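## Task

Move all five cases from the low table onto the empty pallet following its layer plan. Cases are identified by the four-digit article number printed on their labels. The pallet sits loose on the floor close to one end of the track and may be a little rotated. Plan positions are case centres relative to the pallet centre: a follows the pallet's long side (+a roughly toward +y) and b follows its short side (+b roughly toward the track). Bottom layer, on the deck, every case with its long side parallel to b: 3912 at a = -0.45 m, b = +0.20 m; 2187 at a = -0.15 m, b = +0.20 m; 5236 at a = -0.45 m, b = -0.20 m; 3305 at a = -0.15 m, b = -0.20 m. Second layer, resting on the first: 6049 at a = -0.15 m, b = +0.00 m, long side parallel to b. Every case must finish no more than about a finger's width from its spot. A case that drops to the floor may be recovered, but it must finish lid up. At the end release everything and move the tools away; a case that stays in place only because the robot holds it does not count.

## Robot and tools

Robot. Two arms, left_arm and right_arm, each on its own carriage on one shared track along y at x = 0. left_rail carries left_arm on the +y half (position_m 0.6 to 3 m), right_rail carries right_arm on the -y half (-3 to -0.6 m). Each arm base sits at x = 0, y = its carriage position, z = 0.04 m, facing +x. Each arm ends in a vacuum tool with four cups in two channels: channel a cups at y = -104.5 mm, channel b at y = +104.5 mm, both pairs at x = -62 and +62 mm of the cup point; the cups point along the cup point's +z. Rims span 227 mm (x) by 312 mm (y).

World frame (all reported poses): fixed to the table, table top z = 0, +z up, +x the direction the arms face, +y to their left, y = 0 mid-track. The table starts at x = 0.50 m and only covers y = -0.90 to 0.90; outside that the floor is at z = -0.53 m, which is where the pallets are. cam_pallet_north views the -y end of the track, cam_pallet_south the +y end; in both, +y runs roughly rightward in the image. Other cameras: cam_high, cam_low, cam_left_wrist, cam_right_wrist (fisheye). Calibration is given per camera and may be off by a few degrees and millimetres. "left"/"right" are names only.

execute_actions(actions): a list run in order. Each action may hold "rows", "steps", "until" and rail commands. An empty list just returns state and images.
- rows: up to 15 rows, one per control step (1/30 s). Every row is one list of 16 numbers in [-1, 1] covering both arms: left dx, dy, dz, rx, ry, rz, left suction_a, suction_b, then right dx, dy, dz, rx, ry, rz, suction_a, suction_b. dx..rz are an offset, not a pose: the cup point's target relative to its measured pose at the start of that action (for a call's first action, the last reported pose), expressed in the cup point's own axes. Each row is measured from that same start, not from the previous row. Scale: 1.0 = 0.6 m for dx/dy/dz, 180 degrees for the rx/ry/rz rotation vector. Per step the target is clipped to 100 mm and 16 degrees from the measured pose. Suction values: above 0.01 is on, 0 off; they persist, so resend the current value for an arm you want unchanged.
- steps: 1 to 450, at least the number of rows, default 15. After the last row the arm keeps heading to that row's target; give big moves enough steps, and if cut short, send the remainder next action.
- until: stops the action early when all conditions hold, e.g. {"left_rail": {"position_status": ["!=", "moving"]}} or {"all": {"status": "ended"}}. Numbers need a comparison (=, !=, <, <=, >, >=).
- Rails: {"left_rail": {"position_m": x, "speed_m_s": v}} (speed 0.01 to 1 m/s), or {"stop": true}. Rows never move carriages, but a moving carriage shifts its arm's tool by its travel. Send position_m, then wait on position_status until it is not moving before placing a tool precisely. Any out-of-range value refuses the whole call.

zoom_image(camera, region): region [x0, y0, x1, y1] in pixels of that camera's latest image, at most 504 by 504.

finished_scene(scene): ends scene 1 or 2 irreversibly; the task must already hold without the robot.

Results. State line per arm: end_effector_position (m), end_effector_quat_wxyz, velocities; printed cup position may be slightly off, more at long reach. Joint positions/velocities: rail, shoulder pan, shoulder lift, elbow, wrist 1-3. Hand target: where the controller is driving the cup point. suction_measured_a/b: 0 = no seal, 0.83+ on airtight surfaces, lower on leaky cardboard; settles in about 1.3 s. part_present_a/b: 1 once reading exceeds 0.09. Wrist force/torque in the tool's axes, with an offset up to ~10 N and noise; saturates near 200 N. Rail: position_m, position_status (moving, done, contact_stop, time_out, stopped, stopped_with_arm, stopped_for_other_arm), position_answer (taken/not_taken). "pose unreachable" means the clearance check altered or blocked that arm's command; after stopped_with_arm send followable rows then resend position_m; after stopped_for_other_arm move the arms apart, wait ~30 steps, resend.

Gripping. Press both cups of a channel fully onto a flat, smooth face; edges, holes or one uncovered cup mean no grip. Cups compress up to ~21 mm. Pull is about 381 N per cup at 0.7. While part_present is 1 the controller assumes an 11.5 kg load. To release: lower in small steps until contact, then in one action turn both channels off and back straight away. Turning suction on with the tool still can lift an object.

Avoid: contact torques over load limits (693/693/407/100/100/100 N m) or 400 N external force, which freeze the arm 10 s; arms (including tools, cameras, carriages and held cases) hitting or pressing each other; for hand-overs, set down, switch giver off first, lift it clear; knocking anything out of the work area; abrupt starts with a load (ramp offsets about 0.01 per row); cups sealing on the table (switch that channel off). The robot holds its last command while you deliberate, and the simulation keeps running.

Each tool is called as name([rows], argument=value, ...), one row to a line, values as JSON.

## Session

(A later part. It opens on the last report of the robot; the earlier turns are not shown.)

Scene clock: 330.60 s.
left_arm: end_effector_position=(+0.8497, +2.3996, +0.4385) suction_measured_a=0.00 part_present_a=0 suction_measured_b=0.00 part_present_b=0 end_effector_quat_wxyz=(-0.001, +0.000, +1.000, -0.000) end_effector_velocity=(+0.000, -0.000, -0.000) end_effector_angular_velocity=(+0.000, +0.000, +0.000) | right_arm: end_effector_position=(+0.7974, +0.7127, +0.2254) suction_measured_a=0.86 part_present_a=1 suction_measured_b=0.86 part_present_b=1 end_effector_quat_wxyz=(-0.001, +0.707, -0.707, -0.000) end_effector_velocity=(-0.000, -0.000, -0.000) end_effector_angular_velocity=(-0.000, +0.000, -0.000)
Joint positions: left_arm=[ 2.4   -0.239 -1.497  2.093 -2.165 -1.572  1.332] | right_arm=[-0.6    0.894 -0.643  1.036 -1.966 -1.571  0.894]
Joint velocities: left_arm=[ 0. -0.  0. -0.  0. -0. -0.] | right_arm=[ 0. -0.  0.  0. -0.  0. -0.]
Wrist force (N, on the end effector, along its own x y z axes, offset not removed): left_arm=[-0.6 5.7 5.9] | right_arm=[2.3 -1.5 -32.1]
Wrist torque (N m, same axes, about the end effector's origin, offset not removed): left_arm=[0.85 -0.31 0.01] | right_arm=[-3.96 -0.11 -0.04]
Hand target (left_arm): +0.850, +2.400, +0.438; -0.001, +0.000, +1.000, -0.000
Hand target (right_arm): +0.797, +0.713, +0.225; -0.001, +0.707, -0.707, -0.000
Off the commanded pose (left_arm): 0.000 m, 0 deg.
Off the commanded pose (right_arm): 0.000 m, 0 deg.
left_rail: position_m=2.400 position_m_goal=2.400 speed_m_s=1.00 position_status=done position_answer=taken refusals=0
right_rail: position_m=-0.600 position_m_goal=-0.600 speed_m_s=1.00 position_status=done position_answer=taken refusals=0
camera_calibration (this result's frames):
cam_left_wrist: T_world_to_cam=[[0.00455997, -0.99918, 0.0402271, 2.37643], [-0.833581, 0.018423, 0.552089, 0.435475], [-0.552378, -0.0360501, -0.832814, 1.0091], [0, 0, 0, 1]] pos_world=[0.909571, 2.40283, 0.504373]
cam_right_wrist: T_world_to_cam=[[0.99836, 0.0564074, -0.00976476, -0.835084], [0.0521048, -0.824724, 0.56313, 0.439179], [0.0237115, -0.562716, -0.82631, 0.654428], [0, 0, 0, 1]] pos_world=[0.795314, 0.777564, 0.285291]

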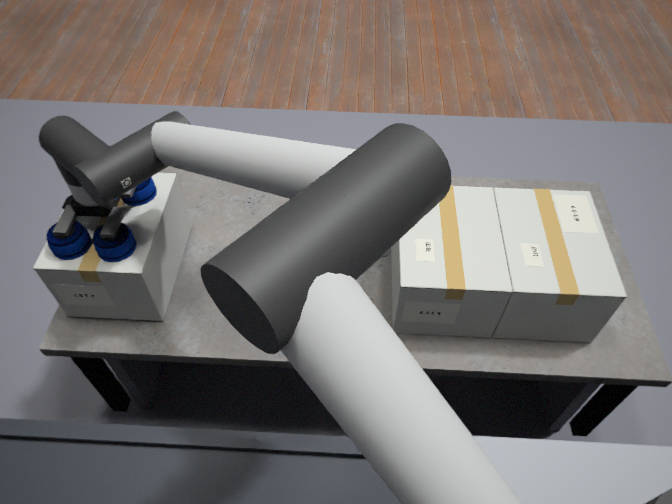

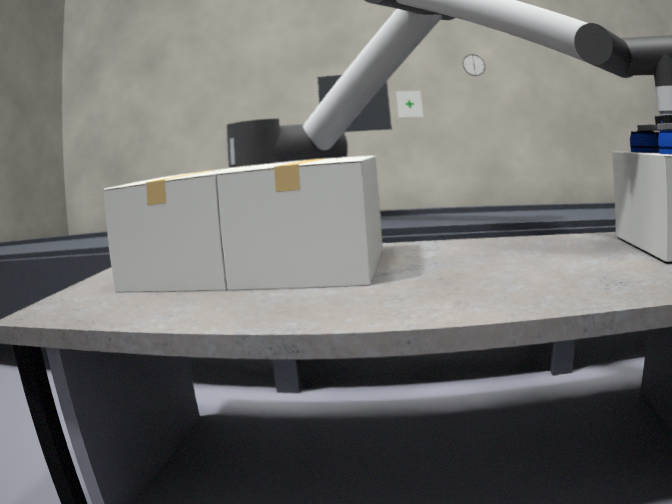

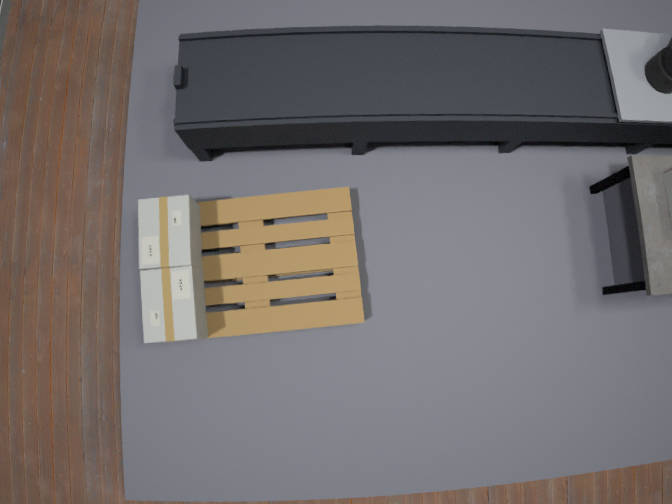

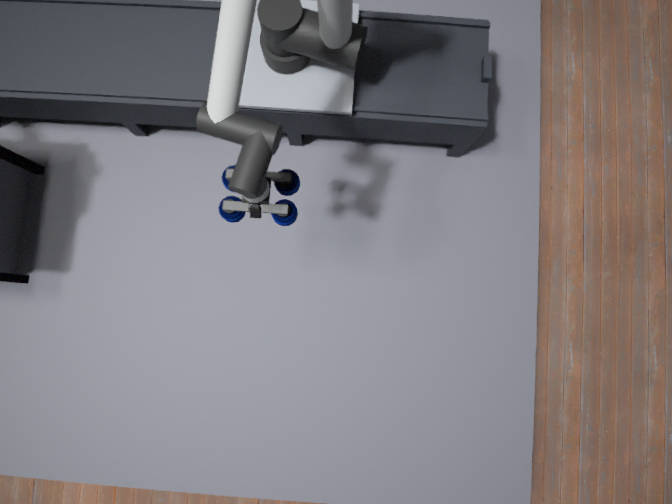

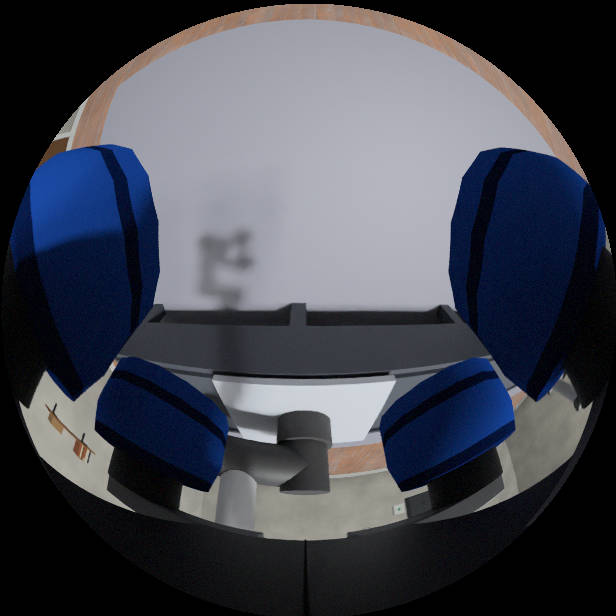

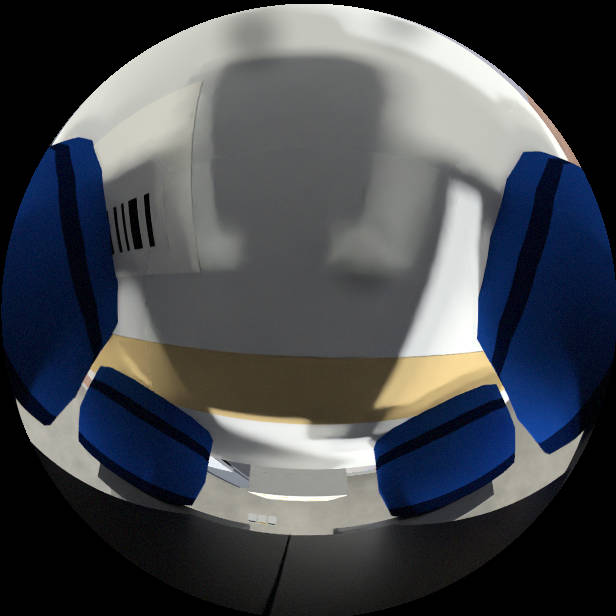

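execute_actions([
  {"rows":[[0,0,0,0,0,0,0,0,0,0,-0.01,0,0,0,1,1],[0,0,0,0,0,0,0,0,0,0,-0.025,0,0,0,1,1],[0,0,0,0,0,0,0,0,0.01,0,-0.05,0,0,0,1,1],[0,0,0,0,0,0,0,0,0.03,0,-0.08,0,0,0,1,1],[0,0,0,0,0,0,0,0,0.06,0,-0.115,0,0,0,1,1],[0,0,0,0,0,0,0,0,0.095,0,-0.155,0,0,0,1,1],[0,0,0,0,0,0,0,0,0.135,0,-0.2,0,0,0,1,1],[0,0,0,0,0,0,0,0,0.18,0,-0.245,0,0,0,1,1],[0,0,0,0,0,0,0,0,0.225,0,-0.29,0,0,0,1,1],[0,0,0,0,0,0,0,0,0.27,0,-0.335,0,0,0,1,1],[0,0,0,0,0,0,0,0,0.315,0,-0.375,0,0,0,1,1],[0,0,0,0,0,0,0,0,0.36,0,-0.41,0,0,0,1,1],[0,0,0,0,0,0,0,0,0.405,0,-0.44,0,0,0,1,1],[0,0,0,0,0,0,0,0,0.45,0,-0.465,0,0,0,1,1],[0,0,0,0,0,0,0,0,0.52,0,-0.48,0,0,0,1,1]],"steps":26},
  {"right_rail":{"position_m":-3.0},"rows":[[0,0,0,0,0,0,0,0,0.01,0,0,0,0,0,1,1],[0,0,0,0,0,0,0,0,0.03,0,0,0,0,0,1,1],[0,0,0,0,0,0,0,0,0.06,0,0,0,0,0,1,1],[0,0,0,0,0,0,0,0,0.1,0,0,0,0,0,1,1],[0,0,0,0,0,0,0,0,0.15,0,0,0,0,0,1,1],[0,0,0,0,0,0,0,0,0.2,0,0,0,0,0,1,1],[0,0,0,0,0,0,0,0,0.26,0,0,0,0,0,1,1],[0,0,0,0,0,0,0,0,0.32,0,0,0,0,0,1,1],[0,0,0,0,0,0,0,0,0.38,0,0,0,0,0,1,1],[0,0,0,0,0,0,0,0,1.0,0,0,0,0,0,1,1]],"steps":38},
  {"rows":[[0,0,0,0,0,0,0,0,0.01,0,0.009,0,0,0,1,1],[0,0,0,0,0,0,0,0,0.03,0,0.027,0,0,0,1,1],[0,0,0,0,0,0,0,0,0.06,0,0.054,0,0,-0.001,1,1],[0,0,0,0,0,0,0,0,0.1,0,0.09,0,0,-0.002,1,1],[0,0,0,0,0,0,0,0,0.15,0,0.135,0,0,-0.003,1,1],[0,0,0,0,0,0,0,0,0.2,0,0.18,0,0,-0.004,1,1],[0,0,0,0,0,0,0,0,0.26,0,0.234,0,0,-0.005,1,1],[0,0,0,0,0,0,0,0,0.32,0,0.29,0,0,-0.006,1,1],[0,0,0,0,0,0,0,0,0.38,0,0.34,0,0,-0.007,1,1],[0,0,0,0,0,0,0,0,1.0,-0.008,0.95,0,0,-0.0183,1,1]],"steps":52},
])

zoom_image(camera="cam_pallet_north", region=[130, 180, 300, 355])

Scene clock: 360.37 s.
left_arm: end_effector_position=(+0.8497, +2.3996, +0.4385) suction_measured_a=0.00 part_present_a=0 suction_measured_b=0.00 part_present_b=0 end_effector_quat_wxyz=(-0.001, +0.000, +1.000, -0.000) end_effector_velocity=(+0.000, +0.000, +0.000) end_effector_angular_velocity=(+0.000, -0.000, +0.000) | right_arm: end_effector_position=(+0.7996, -3.1666, -0.0739) suction_measured_a=0.88 part_present_a=1 suction_measured_b=0.88 part_present_b=1 end_effector_quat_wxyz=(-0.000, +0.726, -0.687, -0.002) end_effector_velocity=(+0.008, -0.015, -0.017) end_effector_angular_velocity=(-0.002, -0.004, +0.002)
Joint positions: left_arm=[ 2.4   -0.239 -1.497  2.093 -2.165 -1.572  1.332] | right_arm=[-3.    -0.455 -0.877  2.335 -3.024 -1.568 -0.51 ]
Joint velocities: left_arm=[ 0.  0.  0. -0. -0.  0. -0.] | right_arm=[ 0.    -0.013  0.031 -0.017 -0.019  0.    -0.015]
Wrist force (N, on the end effector, along its own x y z axes, offset not removed): left_arm=[2.3 2.3 2.4] | right_arm=[-2.6 0.9 -20.9]
Wrist torque (N m, same axes, about the end effector's origin, offset not removed): left_arm=[0.42 -0.82 0.24] | right_arm=[-4.92 0.01 -0.08]
Hand target (left_arm): +0.850, +2.400, +0.438; -0.001, +0.000, +1.000, -0.000
Hand target (right_arm): +0.800, -3.168, -0.075; -0.001, +0.726, -0.687, -0.002
Off the commanded pose (left_arm): 0.000 m, 0 deg.
Off the commanded pose (right_arm): 0.004 m, 0 deg.
left_rail: position_m=2.400 position_m_goal=2.400 speed_m_s=1.00 position_status=done position_answer=taken refusals=0
right_rail: position_m=-3.000 position_m_goal=-3.000 speed_m_s=1.00 position_status=done position_answer=taken refusals=0
camera_calibration (this result's frames):
cam_left_wrist: T_world_to_cam=[[0.00456, -0.99918, 0.0402272, 2.37642], [-0.833581, 0.018423, 0.552089, 0.435475], [-0.552378, -0.0360501, -0.832814, 1.0091], [0, 0, 0, 1]] pos_world=[0.909571, 2.40283, 0.504373]
cam_right_wrist: T_world_to_cam=[[0.993621, 0.112033, -0.0128445, -0.441652], [0.0999278, -0.821979, 0.560682, -2.62146], [0.052257, -0.55839, -0.827931, -1.78516], [0, 0, 0, 1]] pos_world=[0.794079, -3.10212, -0.0138576]

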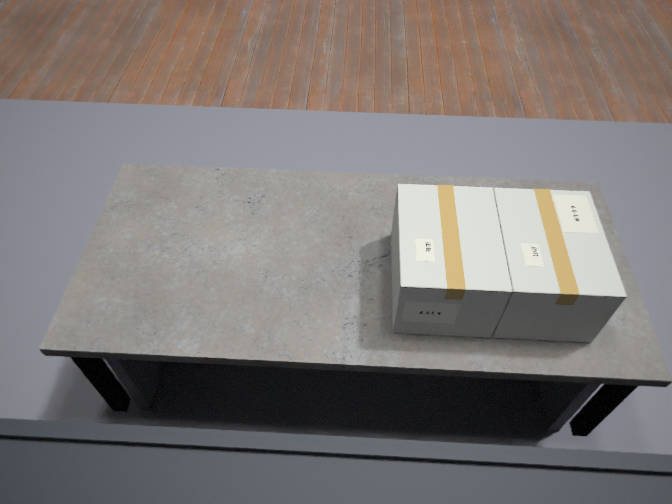

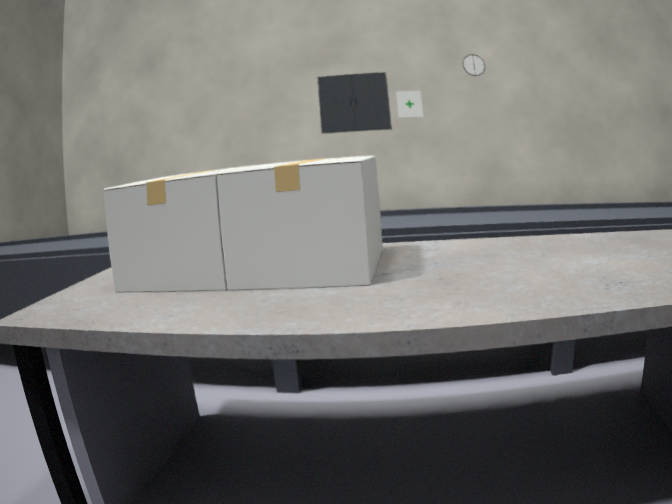

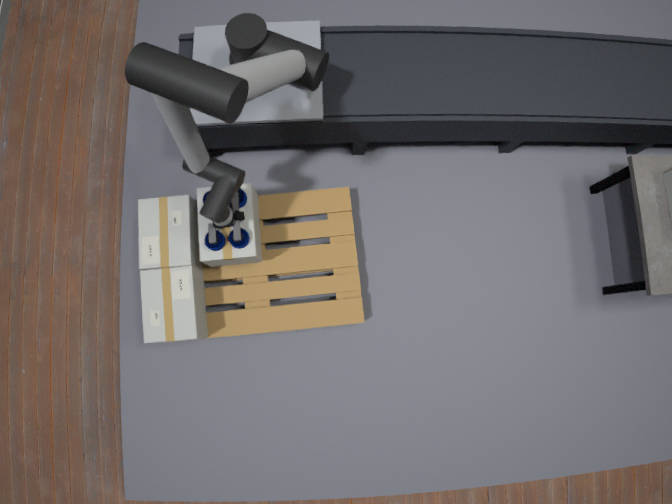

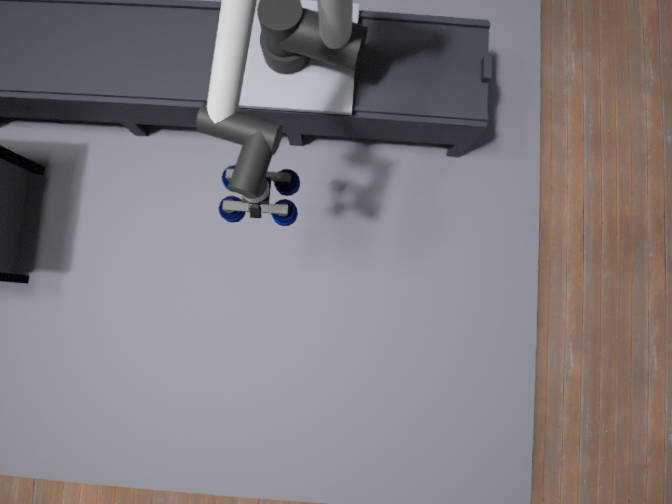

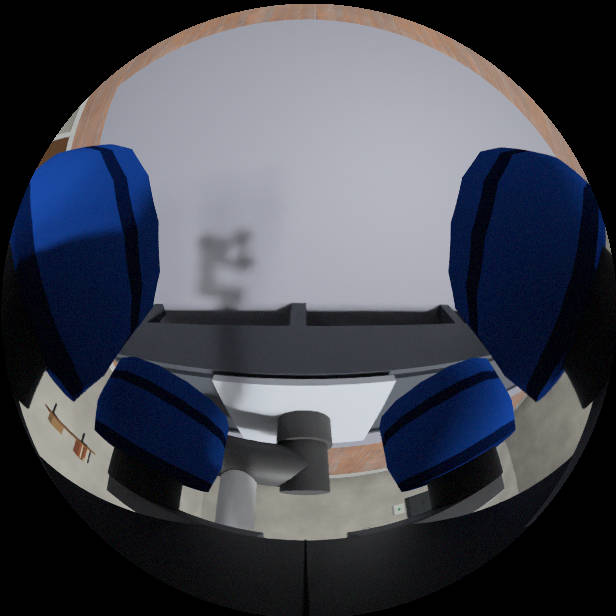

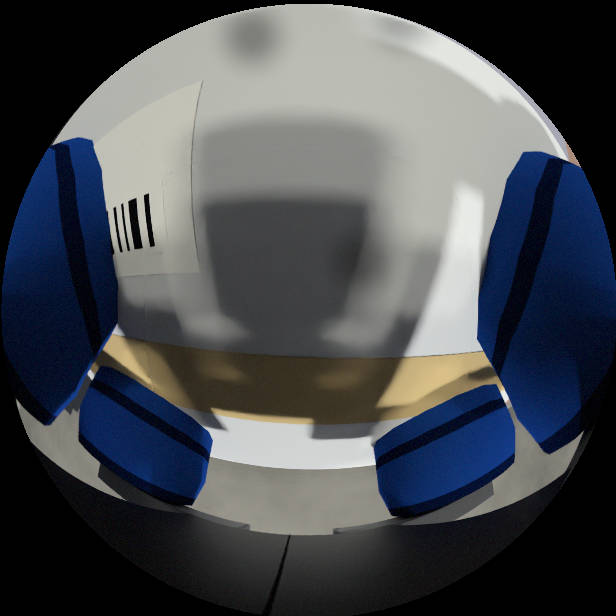

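Region (130, 180, 300, 355) of cam_pallet_north's 672x504 image, scaled by 2.880, with more detail than that image has; it fills the left 490 columns of this view, and the rest is white.

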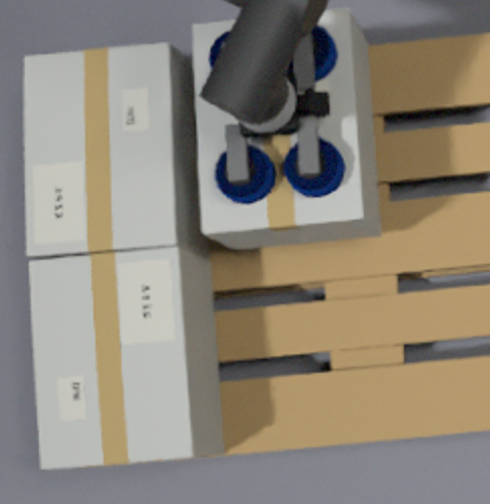

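execute_actions([
  {"rows":[[0,0,0,0,0,0,0,0,0.008,0,0.012,0,0,0,1,1],[0,0,0,0,0,0,0,0,0.018,0,0.027,0,0,0,1,1],[0,0,0,0,0,0,0,0,0.03,0,0.045,0,0,-0.001,1,1],[0,0,0,0,0,0,0,0,0.042,0,0.065,0,0,-0.001,1,1],[0,0,0,0,0,0,0,0,0.054,0,0.085,0,0,-0.001,1,1],[0,0,0,0,0,0,0,0,0.066,0,0.105,0,0,-0.001,1,1],[0,0,0,0,0,0,0,0,0.077,0,0.12,0,0,-0.001,1,1],[0,0,0,0,0,0,0,0,0.087,0,0.13,0,0,-0.001,1,1],[0,0,0,0,0,0,0,0,0.095,0,0.136,0,0,-0.001,1,1],[0,0,0,0,0,0,0,0,0.1,0,0.138,0,0,-0.001,1,1],[0,0,0,0,0,0,0,0,0.102,0,0.138,0,0,-0.001,1,1]],"steps":20},
])

zoom_image(camera="cam_pallet_north", region=[170, 180, 290, 310])

Scene clock: 370.73 s.
left_arm: end_effector_position=(+0.8497, +2.3996, +0.4385) suction_measured_a=0.00 part_present_a=0 suction_measured_b=0.00 part_present_b=0 end_effector_quat_wxyz=(-0.001, +0.000, +1.000, -0.000) end_effector_velocity=(+0.000, -0.000, -0.000) end_effector_angular_velocity=(+0.000, +0.000, -0.000) | right_arm: end_effector_position=(+0.8028, -3.2267, -0.1563) suction_measured_a=0.88 part_present_a=1 suction_measured_b=0.88 part_present_b=1 end_effector_quat_wxyz=(-0.001, +0.727, -0.686, -0.002) end_effector_velocity=(+0.002, -0.006, -0.006) end_effector_angular_velocity=(+0.001, -0.001, +0.001)
Joint positions: left_arm=[ 2.4   -0.239 -1.497  2.093 -2.165 -1.572  1.332] | right_arm=[-3.    -0.519 -0.746  2.291 -3.112 -1.569 -0.578]
Joint velocities: left_arm=[ 0. -0.  0. -0.  0. -0.  0.] | right_arm=[ 0.    -0.005  0.01  -0.006 -0.005  0.001 -0.006]
Wrist force (N, on the end effector, along its own x y z axes, offset not removed): left_arm=[-1.1 5.8 3.7] | right_arm=[1.7 2.8 -30.9]
Wrist torque (N m, same axes, about the end effector's origin, offset not removed): left_arm=[1.06 -0.43 0.12] | right_arm=[-3.81 -0.09 0.00]
Hand target (left_arm): +0.850, +2.400, +0.438; -0.001, +0.000, +1.000, -0.000
Hand target (right_arm): +0.803, -3.227, -0.157; -0.001, +0.727, -0.686, -0.002
Off the commanded pose (left_arm): 0.000 m, 0 deg.
Off the commanded pose (right_arm): 0.001 m, 0 deg.
left_rail: position_m=2.400 position_m_goal=2.400 speed_m_s=1.00 position_status=done position_answer=taken refusals=0
right_rail: position_m=-3.000 position_m_goal=-3.000 speed_m_s=1.00 position_status=done position_answer=taken refusals=0
camera_calibration (this result's frames):
cam_left_wrist: T_world_to_cam=[[0.00456011, -0.99918, 0.0402269, 2.37643], [-0.833581, 0.0184227, 0.552089, 0.435476], [-0.552378, -0.03605, -0.832814, 1.0091], [0, 0, 0, 1]] pos_world=[0.909571, 2.40283, 0.504373]
cam_right_wrist: T_world_to_cam=[[0.993268, 0.115123, -0.0128605, -0.428935], [0.102502, -0.821759, 0.560541, -2.62638], [0.0539628, -0.558086, -0.828027, -1.88752], [0, 0, 0, 1]] pos_world=[0.797113, -3.16227, -0.0962424]

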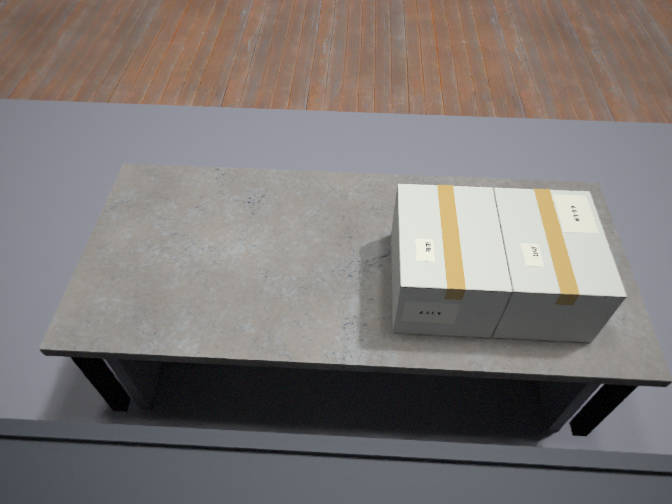

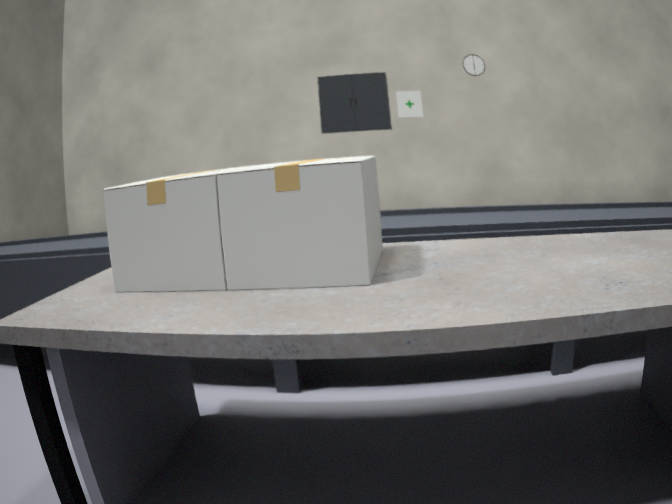

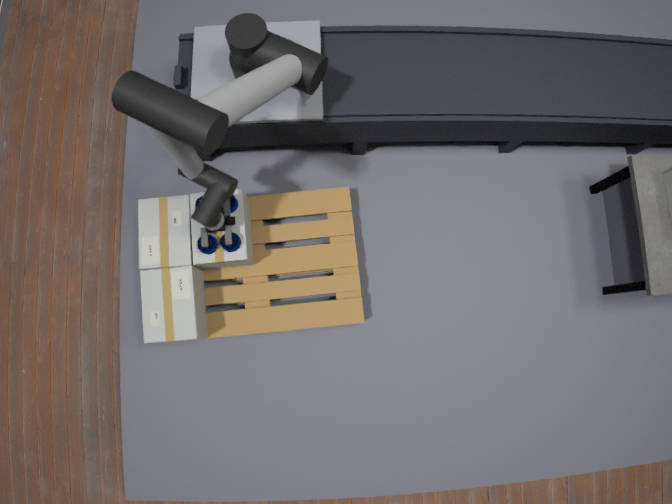

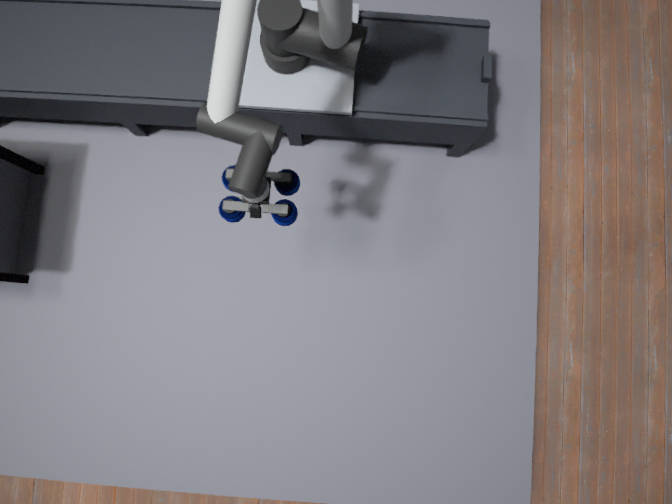

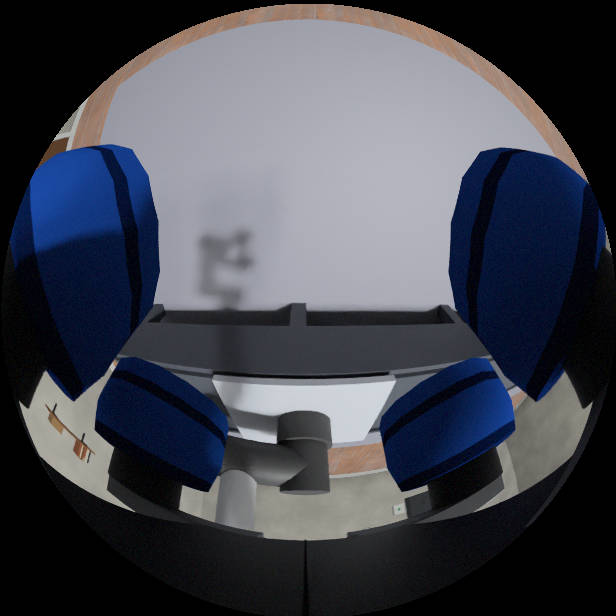

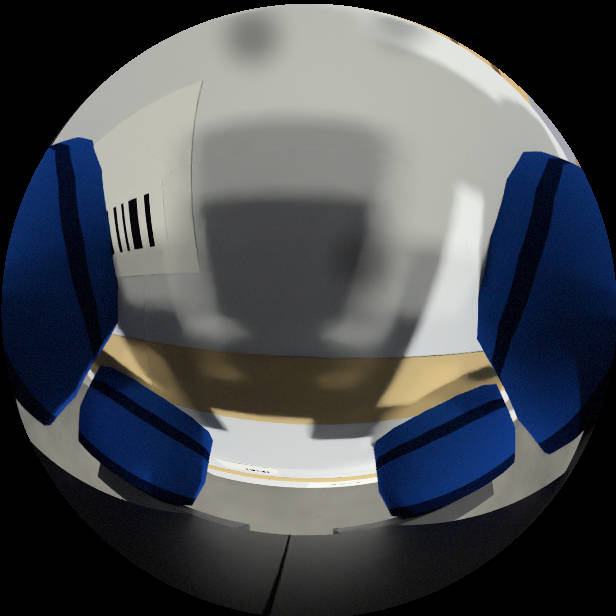

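Region (170, 180, 290, 310) of cam_pallet_north's 672x504 image, scaled by 3.877, with more detail than that image has; it fills the left 465 columns of this view, and the rest is white.

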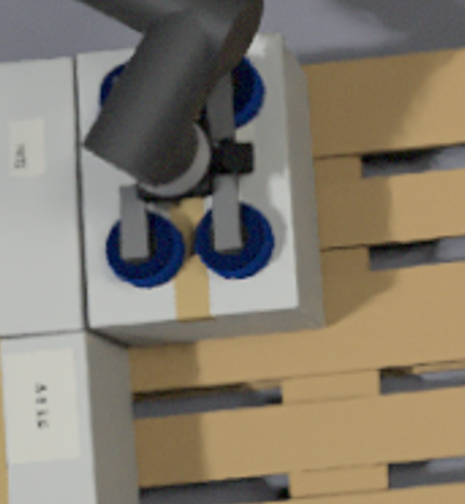

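execute_actions([
  {"rows":[[0,0,0,0,0,0,0,0,0,0.001,0.003,0,0,0,1,1],[0,0,0,0,0,0,0,0,0,0.002,0.006,0,0,0,1,1],[0,0,0,0,0,0,0,0,0,0.003,0.009,0,0,0,1,1],[0,0,0,0,0,0,0,0,0,0.003,0.012,0,0,0,1,1],[0,0,0,0,0,0,0,0,0,0.003,0.014,0,0,0,1,1],[0,0,0,0,0,0,0,0,0,0.003,0.0155,0,0,0,1,1]],"steps":11},
  {"rows":[[0,0,0,0,0,0,0,0,0,0,0,0,0,0,0,0],[0,0,0,0,0,0,0,0,0,0,-0.002,0,0,0,0,0],[0,0,0,0,0,0,0,0,0,0,-0.004,0,0,0,0,0],[0,0,0,0,0,0,0,0,0,0,-0.007,0,0,0,0,0],[0,0,0,0,0,0,0,0,0,0,-0.01,0,0,0,0,0],[0,0,0,0,0,0,0,0,0,0,-0.014,0,0,0,0,0],[0,0,0,0,0,0,0,0,0,0,-0.018,0,0,0,0,0],[0,0,0,0,0,0,0,0,0,0,-0.023,0,0,0,0,0],[0,0,0,0,0,0,0,0,0,0,-0.028,0,0,0,0,0],[0,0,0,0,0,0,0,0,0,0,-0.034,0,0,0,0,0],[0,0,0,0,0,0,0,0,0,0,-0.042,0,0,0,0,0],[0,0,0,0,0,0,0,0,0,0,-0.055,0,0,0,0,0],[0,0,0,0,0,0,0,0,0,0,-0.075,0,0,0,0,0],[0,0,0,0,0,0,0,0,0,0,-0.1,0,0,0,0,0],[0,0,0,0,0,0,0,0,0,0,-0.2,0,0,0,0,0]],"steps":20},
  {"right_rail":{"position_m":-0.8},"rows":[[0,0,0,0,0,0,0,0,-0.4,0,-0.95,0,0,0,0,0]],"steps":42},
  {"rows":[[0,0,0,0,0,0,0,0,-0.86,-0.05,0,0,0,0.0183,0,0]],"steps":42},
])

zoom_image(camera="cam_pallet_north", region=[130, 180, 300, 355])

zoom_image(camera="cam_right_wrist", region=[180, 100, 460, 330])

Scene clock: 390.33 s.
left_arm: end_effector_position=(+0.8497, +2.3996, +0.4385) suction_measured_a=0.00 part_present_a=0 suction_measured_b=0.00 part_present_b=0 end_effector_quat_wxyz=(-0.001, +0.000, +1.000, -0.000) end_effector_velocity=(+0.000, -0.000, -0.000) end_effector_angular_velocity=(+0.000, +0.000, -0.000) | right_arm: end_effector_position=(+0.7867, -0.2731, +0.5050) suction_measured_a=0.00 part_present_a=0 suction_measured_b=0.00 part_present_b=0 end_effector_quat_wxyz=(-0.000, +0.707, -0.707, +0.000) end_effector_velocity=(+0.000, +0.001, +0.000) end_effector_angular_velocity=(-0.000, +0.000, -0.000)
Joint positions: left_arm=[ 2.4   -0.239 -1.497  2.093 -2.165 -1.572  1.332] | right_arm=[-0.8    0.376 -1.432  1.912 -2.051 -1.571  0.375]
Joint velocities: left_arm=[ 0. -0.  0. -0.  0. -0. -0.] | right_arm=[ 0.     0.001  0.001 -0.001  0.    -0.     0.001]
Wrist force (N, on the end effector, along its own x y z axes, offset not removed): left_arm=[-6.3 4.6 -2.2] | right_arm=[0.1 -2.4 -5.2]
Wrist torque (N m, same axes, about the end effector's origin, offset not removed): left_arm=[0.67 0.37 0.21] | right_arm=[-0.16 0.42 -0.21]
Hand target (left_arm): +0.850, +2.400, +0.438; -0.001, +0.000, +1.000, -0.000
Hand target (right_arm): +0.787, -0.273, +0.505; -0.000, +0.707, -0.707, +0.000
Off the commanded pose (left_arm): 0.000 m, 0 deg.
Off the commanded pose (right_arm): 0.001 m, 0 deg.
left_rail: position_m=2.400 position_m_goal=2.400 speed_m_s=1.00 position_status=done position_answer=taken refusals=0
right_rail: position_m=-0.800 position_m_goal=-0.800 speed_m_s=1.00 position_status=done position_answer=taken refusals=0
camera_calibration (this result's frames):
cam_left_wrist: T_world_to_cam=[[0.00456019, -0.99918, 0.040227, 2.37643], [-0.833581, 0.0184227, 0.552089, 0.435476], [-0.552378, -0.0360501, -0.832814, 1.0091], [0, 0, 0, 1]] pos_world=[0.909571, 2.40283, 0.504373]
cam_right_wrist: T_world_to_cam=[[0.998279, 0.0577678, -0.0101296, -0.76538], [0.0533917, -0.82366, 0.564565, -0.532135], [0.0242703, -0.564134, -0.825326, 0.329671], [0, 0, 0, 1]] pos_world=[0.784473, -0.208105, 0.564758]

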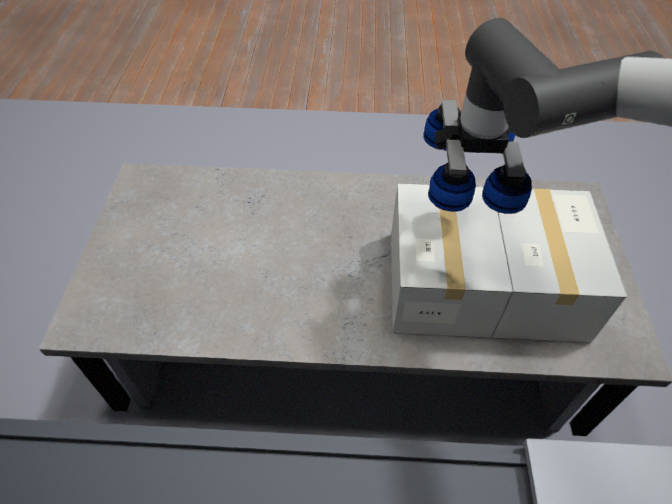

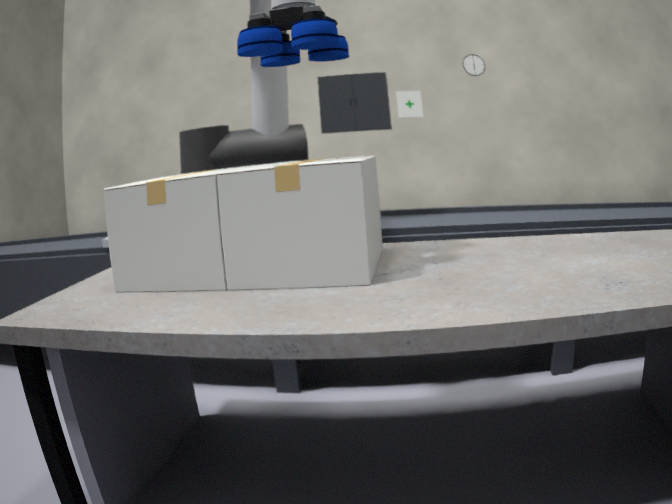

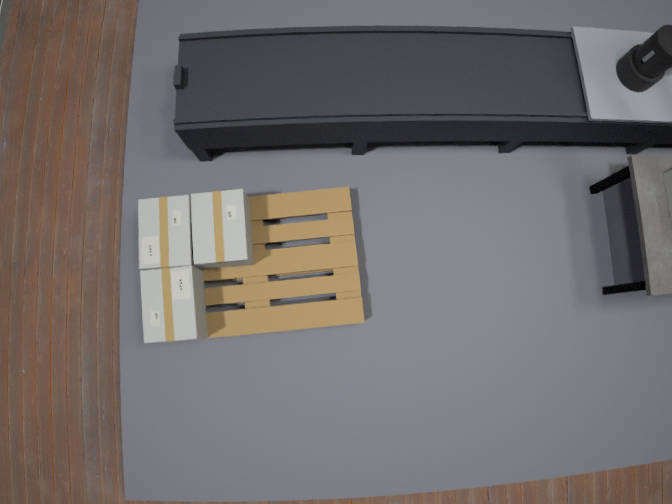

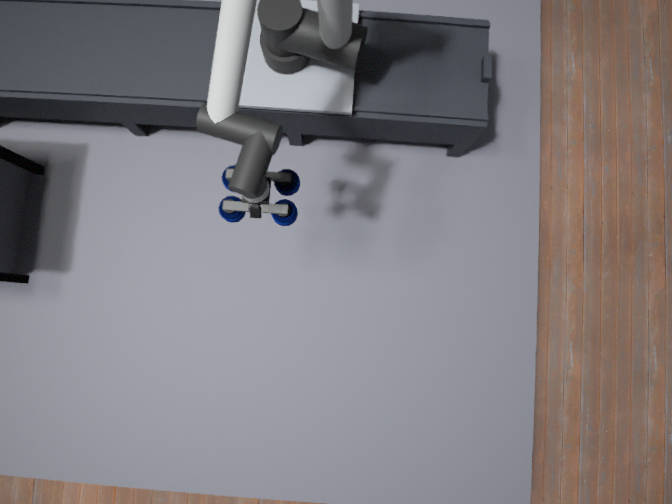

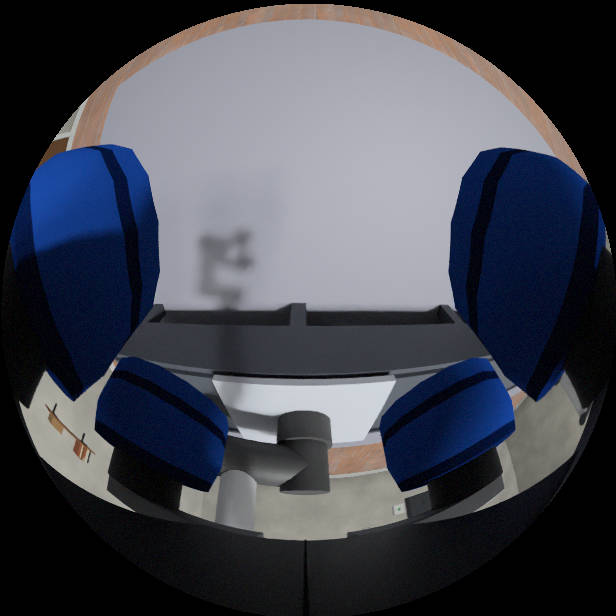

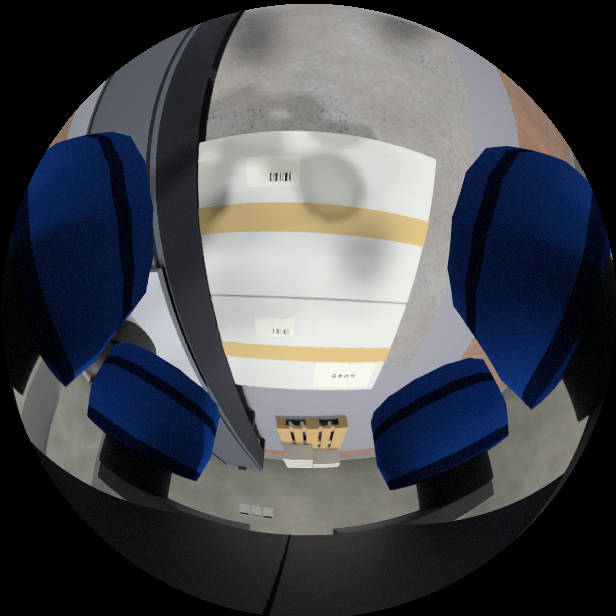

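Region (130, 180, 300, 355) of cam_pallet_north's 672x504 image, scaled by 2.880, with more detail than that image has; it fills the left 490 columns of this view, and the rest is white.

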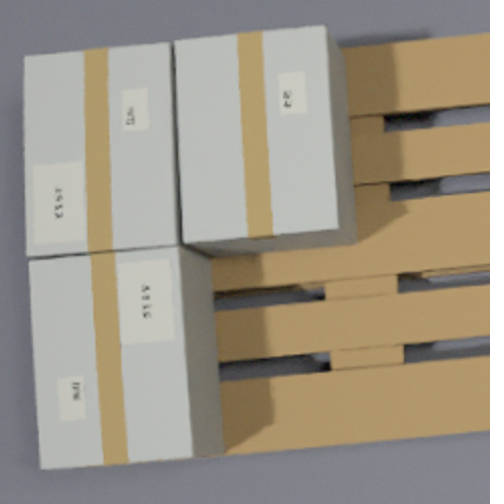

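Region (180, 100, 460, 330) of cam_right_wrist's 616x616 image, scaled by 1.800, with more detail than that image has; it fills the top 414 rows of this view, and the rest is white.

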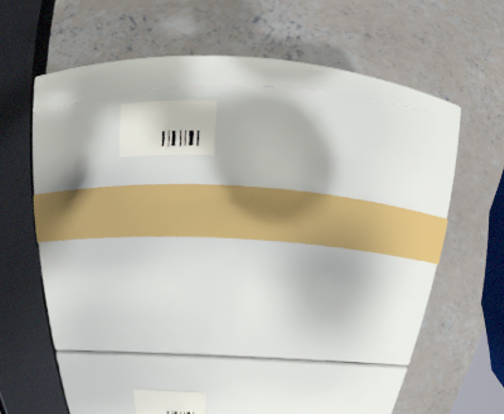

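execute_actions([
  {"rows":[[0,0,0,0,0,0,0,0,-0.012,-0.0155,0.1,0,0,0,0,0],[0,0,0,0,0,0,0,0,-0.012,-0.0155,0.405,0,0,0,0,0]],"steps":26},
  {"rows":[[0,0,0,0,0,0,0,0,0,0,0.01,0,0,0,1,1],[0,0,0,0,0,0,0,0,0,0,0.02,0,0,0,1,1],[0,0,0,0,0,0,0,0,0,0,0.03,0,0,0,1,1],[0,0,0,0,0,0,0,0,0,0,0.038,0,0,0,1,1],[0,0,0,0,0,0,0,0,0,0,0.045,0,0,0,1,1],[0,0,0,0,0,0,0,0,0,0,0.05,0,0,0,1,1],[0,0,0,0,0,0,0,0,0,0,0.054,0,0,0,1,1],[0,0,0,0,0,0,0,0,0,0,0.058,0,0,0,1,1],[0,0,0,0,0,0,0,0,0,0,0.061,0,0,0,1,1],[0,0,0,0,0,0,0,0,0,0,0.063,0,0,0,1,1]],"steps":24},
  {"rows":[[0,0,0,0,0,0,0,0,0,0,-0.01,0,0,0,1,1],[0,0,0,0,0,0,0,0,0,0,-0.025,0,0,0,1,1],[0,0,0,0,0,0,0,0,0,0,-0.05,0,0,0,1,1],[0,0,0,0,0,0,0,0,0,0,-0.08,0,0,0,1,1],[0,0,0,0,0,0,0,0,0,0,-0.115,0,0,0,1,1],[0,0,0,0,0,0,0,0,0,0,-0.155,0,0,0,1,1],[0,0,0,0,0,0,0,0,0,0,-0.2,0,0,0,1,1],[0,0,0,0,0,0,0,0,0,0,-0.245,0,0,0,1,1],[0,0,0,0,0,0,0,0,0,0,-0.29,0,0,0,1,1],[0,0,0,0,0,0,0,0,0,0,-0.335,0,0,0,1,1],[0,0,0,0,0,0,0,0,0,0,-0.375,0,0,0,1,1],[0,0,0,0,0,0,0,0,0,0,-0.41,0,0,0,1,1],[0,0,0,0,0,0,0,0,0,0,-0.44,0,0,0,1,1],[0,0,0,0,0,0,0,0,0,0,-0.465,0,0,0,1,1],[0,0,0,0,0,0,0,0,0,0,-0.48,0,0,0,1,1]],"steps":22},
  {"right_rail":{"position_m":-3.0},"rows":[[0,0,0,0,0,0,0,0,0.006,-0.007,0,0,0,0,1,1],[0,0,0,0,0,0,0,0,0.018,-0.021,0,0,0,0,1,1],[0,0,0,0,0,0,0,0,0.036,-0.042,0,0,0,0,1,1],[0,0,0,0,0,0,0,0,0.06,-0.07,0,0,0,0,1,1],[0,0,0,0,0,0,0,0,0.09,-0.105,0,0,0,0,1,1],[0,0,0,0,0,0,0,0,0.12,-0.14,0,0,0,0,1,1],[0,0,0,0,0,0,0,0,0.156,-0.182,0,0,0,0,1,1],[0,0,0,0,0,0,0,0,0.192,-0.224,0,0,0,0,1,1],[0,0,0,0,0,0,0,0,0.228,-0.266,0,0,0,0,1,1],[0,0,0,0,0,0,0,0,0.6,-0.7,0,0,0,0,1,1]],"steps":38},
  {"rows":[[0,0,0,0,0,0,0,0,0.006,0,0.01,0,0,0,1,1],[0,0,0,0,0,0,0,0,0.018,0,0.03,0,0,0,1,1],[0,0,0,0,0,0,0,0,0.035,0,0.06,0,0,-0.001,1,1],[0,0,0,0,0,0,0,0,0.059,0,0.1,0,0,-0.002,1,1],[0,0,0,0,0,0,0,0,0.088,0,0.15,0,0,-0.003,1,1],[0,0,0,0,0,0,0,0,0.117,0,0.2,0,0,-0.004,1,1],[0,0,0,0,0,0,0,0,0.153,0,0.26,0,0,-0.005,1,1],[0,0,0,0,0,0,0,0,0.188,0,0.32,0,0,-0.006,1,1],[0,0,0,0,0,0,0,0,0.223,0,0.38,0,0,-0.007,1,1],[0,0,0,0,0,0,0,0,0.587,0,1.0,0,0,-0.0183,1,1]],"steps":46},
])

zoom_image(camera="cam_pallet_north", region=[170, 230, 300, 360])

Scene clock: 442.33 s.
left_arm: end_effector_position=(+0.8497, +2.3996, +0.4385) suction_measured_a=0.00 part_present_a=0 suction_measured_b=0.00 part_present_b=0 end_effector_quat_wxyz=(-0.001, +0.000, +1.000, -0.000) end_effector_velocity=(-0.000, -0.000, +0.000) end_effector_angular_velocity=(+0.000, +0.000, +0.000) | right_arm: end_effector_position=(+1.2158, -3.1732, -0.0929) suction_measured_a=0.88 part_present_a=1 suction_measured_b=0.88 part_present_b=1 end_effector_quat_wxyz=(-0.002, +0.727, -0.686, -0.000) end_effector_velocity=(+0.003, -0.003, -0.010) end_effector_angular_velocity=(+0.000, +0.001, +0.001)
Joint positions: left_arm=[ 2.4   -0.239 -1.497  2.093 -2.165 -1.572  1.332] | right_arm=[-3.    -0.307 -0.678  1.7   -2.594 -1.566 -0.366]
Joint velocities: left_arm=[ 0. -0. -0. -0.  0.  0. -0.] | right_arm=[ 0.    -0.002  0.012 -0.008 -0.003 -0.    -0.003]
Wrist force (N, on the end effector, along its own x y z axes, offset not removed): left_arm=[0.6 4.0 -2.2] | right_arm=[-13.7 -6.2 -24.5]
Wrist torque (N m, same axes, about the end effector's origin, offset not removed): left_arm=[0.68 -0.29 0.19] | right_arm=[2.03 0.39 0.09]
Hand target (left_arm): +0.850, +2.400, +0.438; -0.001, +0.000, +1.000, -0.000
Hand target (right_arm): +1.216, -3.174, -0.094; -0.002, +0.727, -0.686, -0.000
Off the commanded pose (left_arm): 0.000 m, 0 deg.
Off the commanded pose (right_arm): 0.002 m, 0 deg.
left_rail: position_m=2.400 position_m_goal=2.400 speed_m_s=1.00 position_status=done position_answer=taken refusals=0
right_rail: position_m=-3.000 position_m_goal=-3.000 speed_m_s=1.00 position_status=done position_answer=taken refusals=0
camera_calibration (this result's frames):
cam_left_wrist: T_world_to_cam=[[0.00455993, -0.99918, 0.0402271, 2.37643], [-0.833581, 0.018423, 0.552089, 0.435475], [-0.552378, -0.0360501, -0.832814, 1.0091], [0, 0, 0, 1]] pos_world=[0.909571, 2.40283, 0.504373]
cam_right_wrist: T_world_to_cam=[[0.993312, 0.115228, -0.00738531, -0.843728], [0.0994939, -0.821712, 0.561151, -2.65642], [0.0585916, -0.558132, -0.827681, -1.83317], [0, 0, 0, 1]] pos_world=[1.20979, -3.10874, -0.032858]

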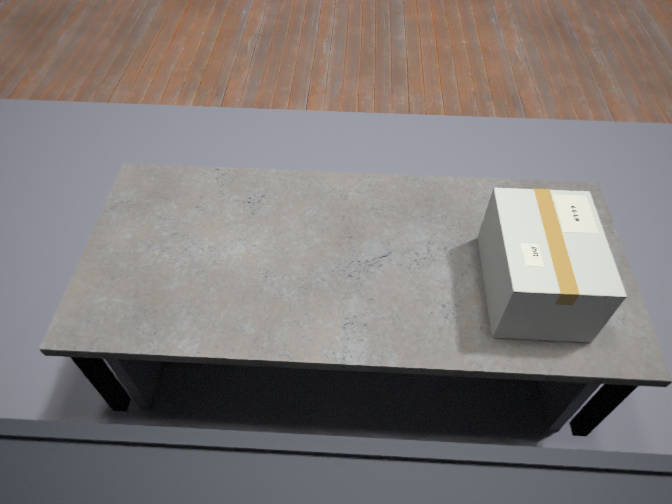

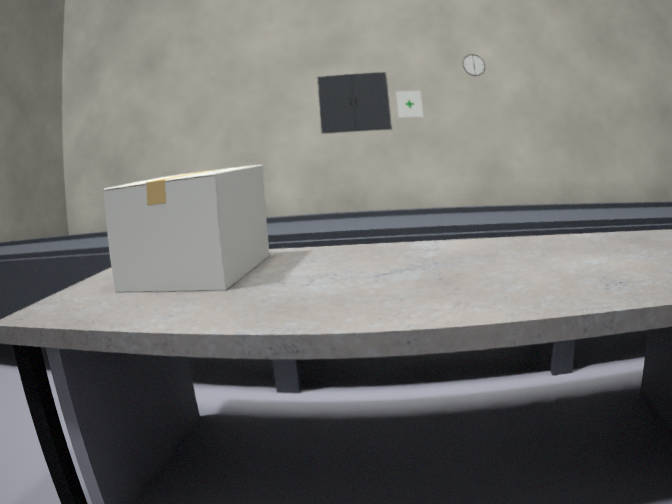

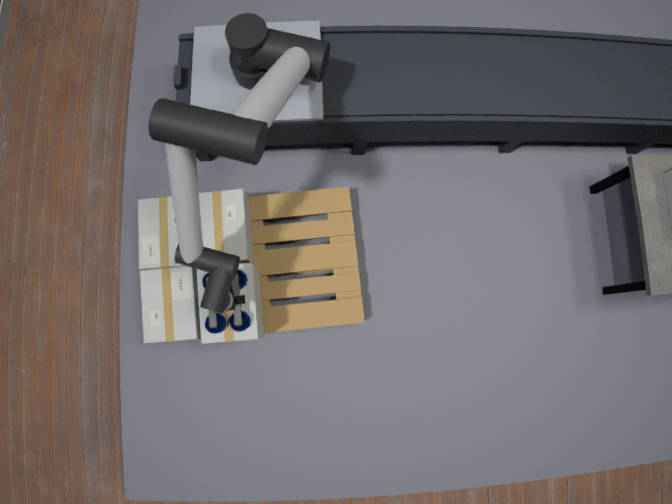

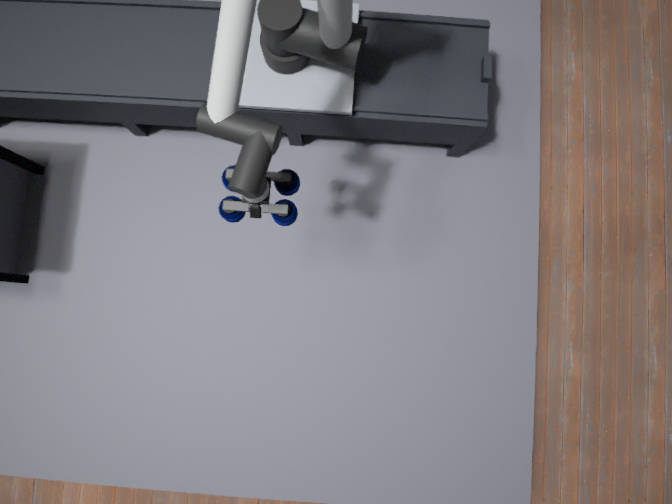

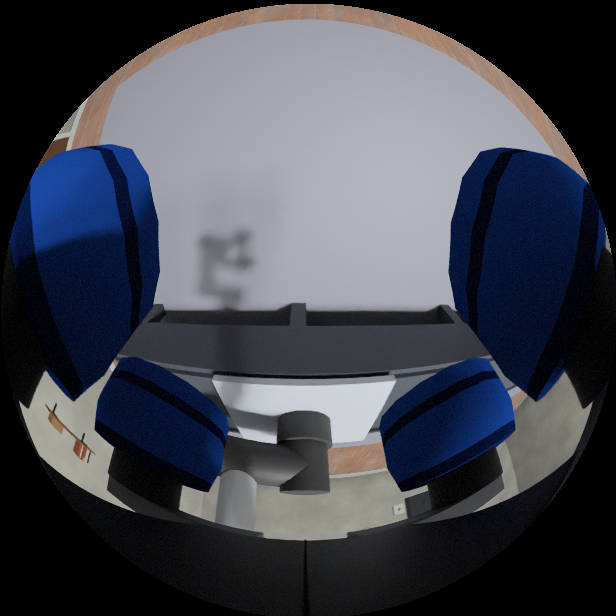

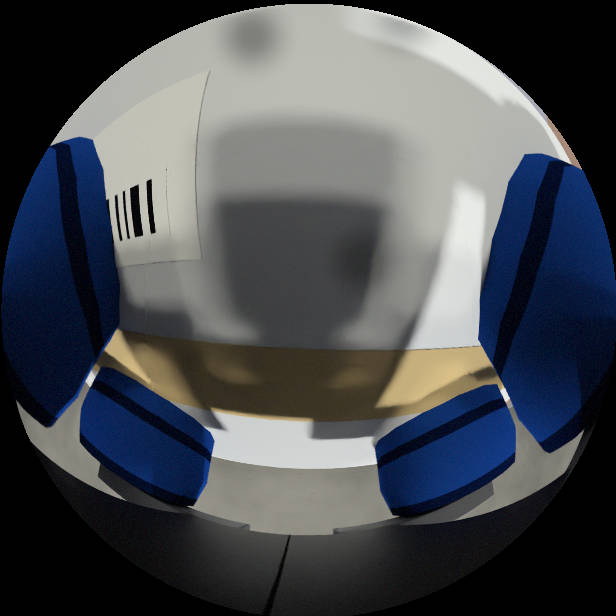

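Region (170, 230, 300, 360) of cam_pallet_north's 672x504 image, scaled by 3.877, with more detail than that image has.

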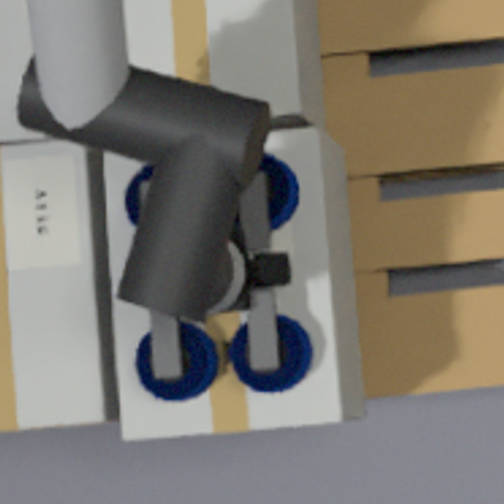

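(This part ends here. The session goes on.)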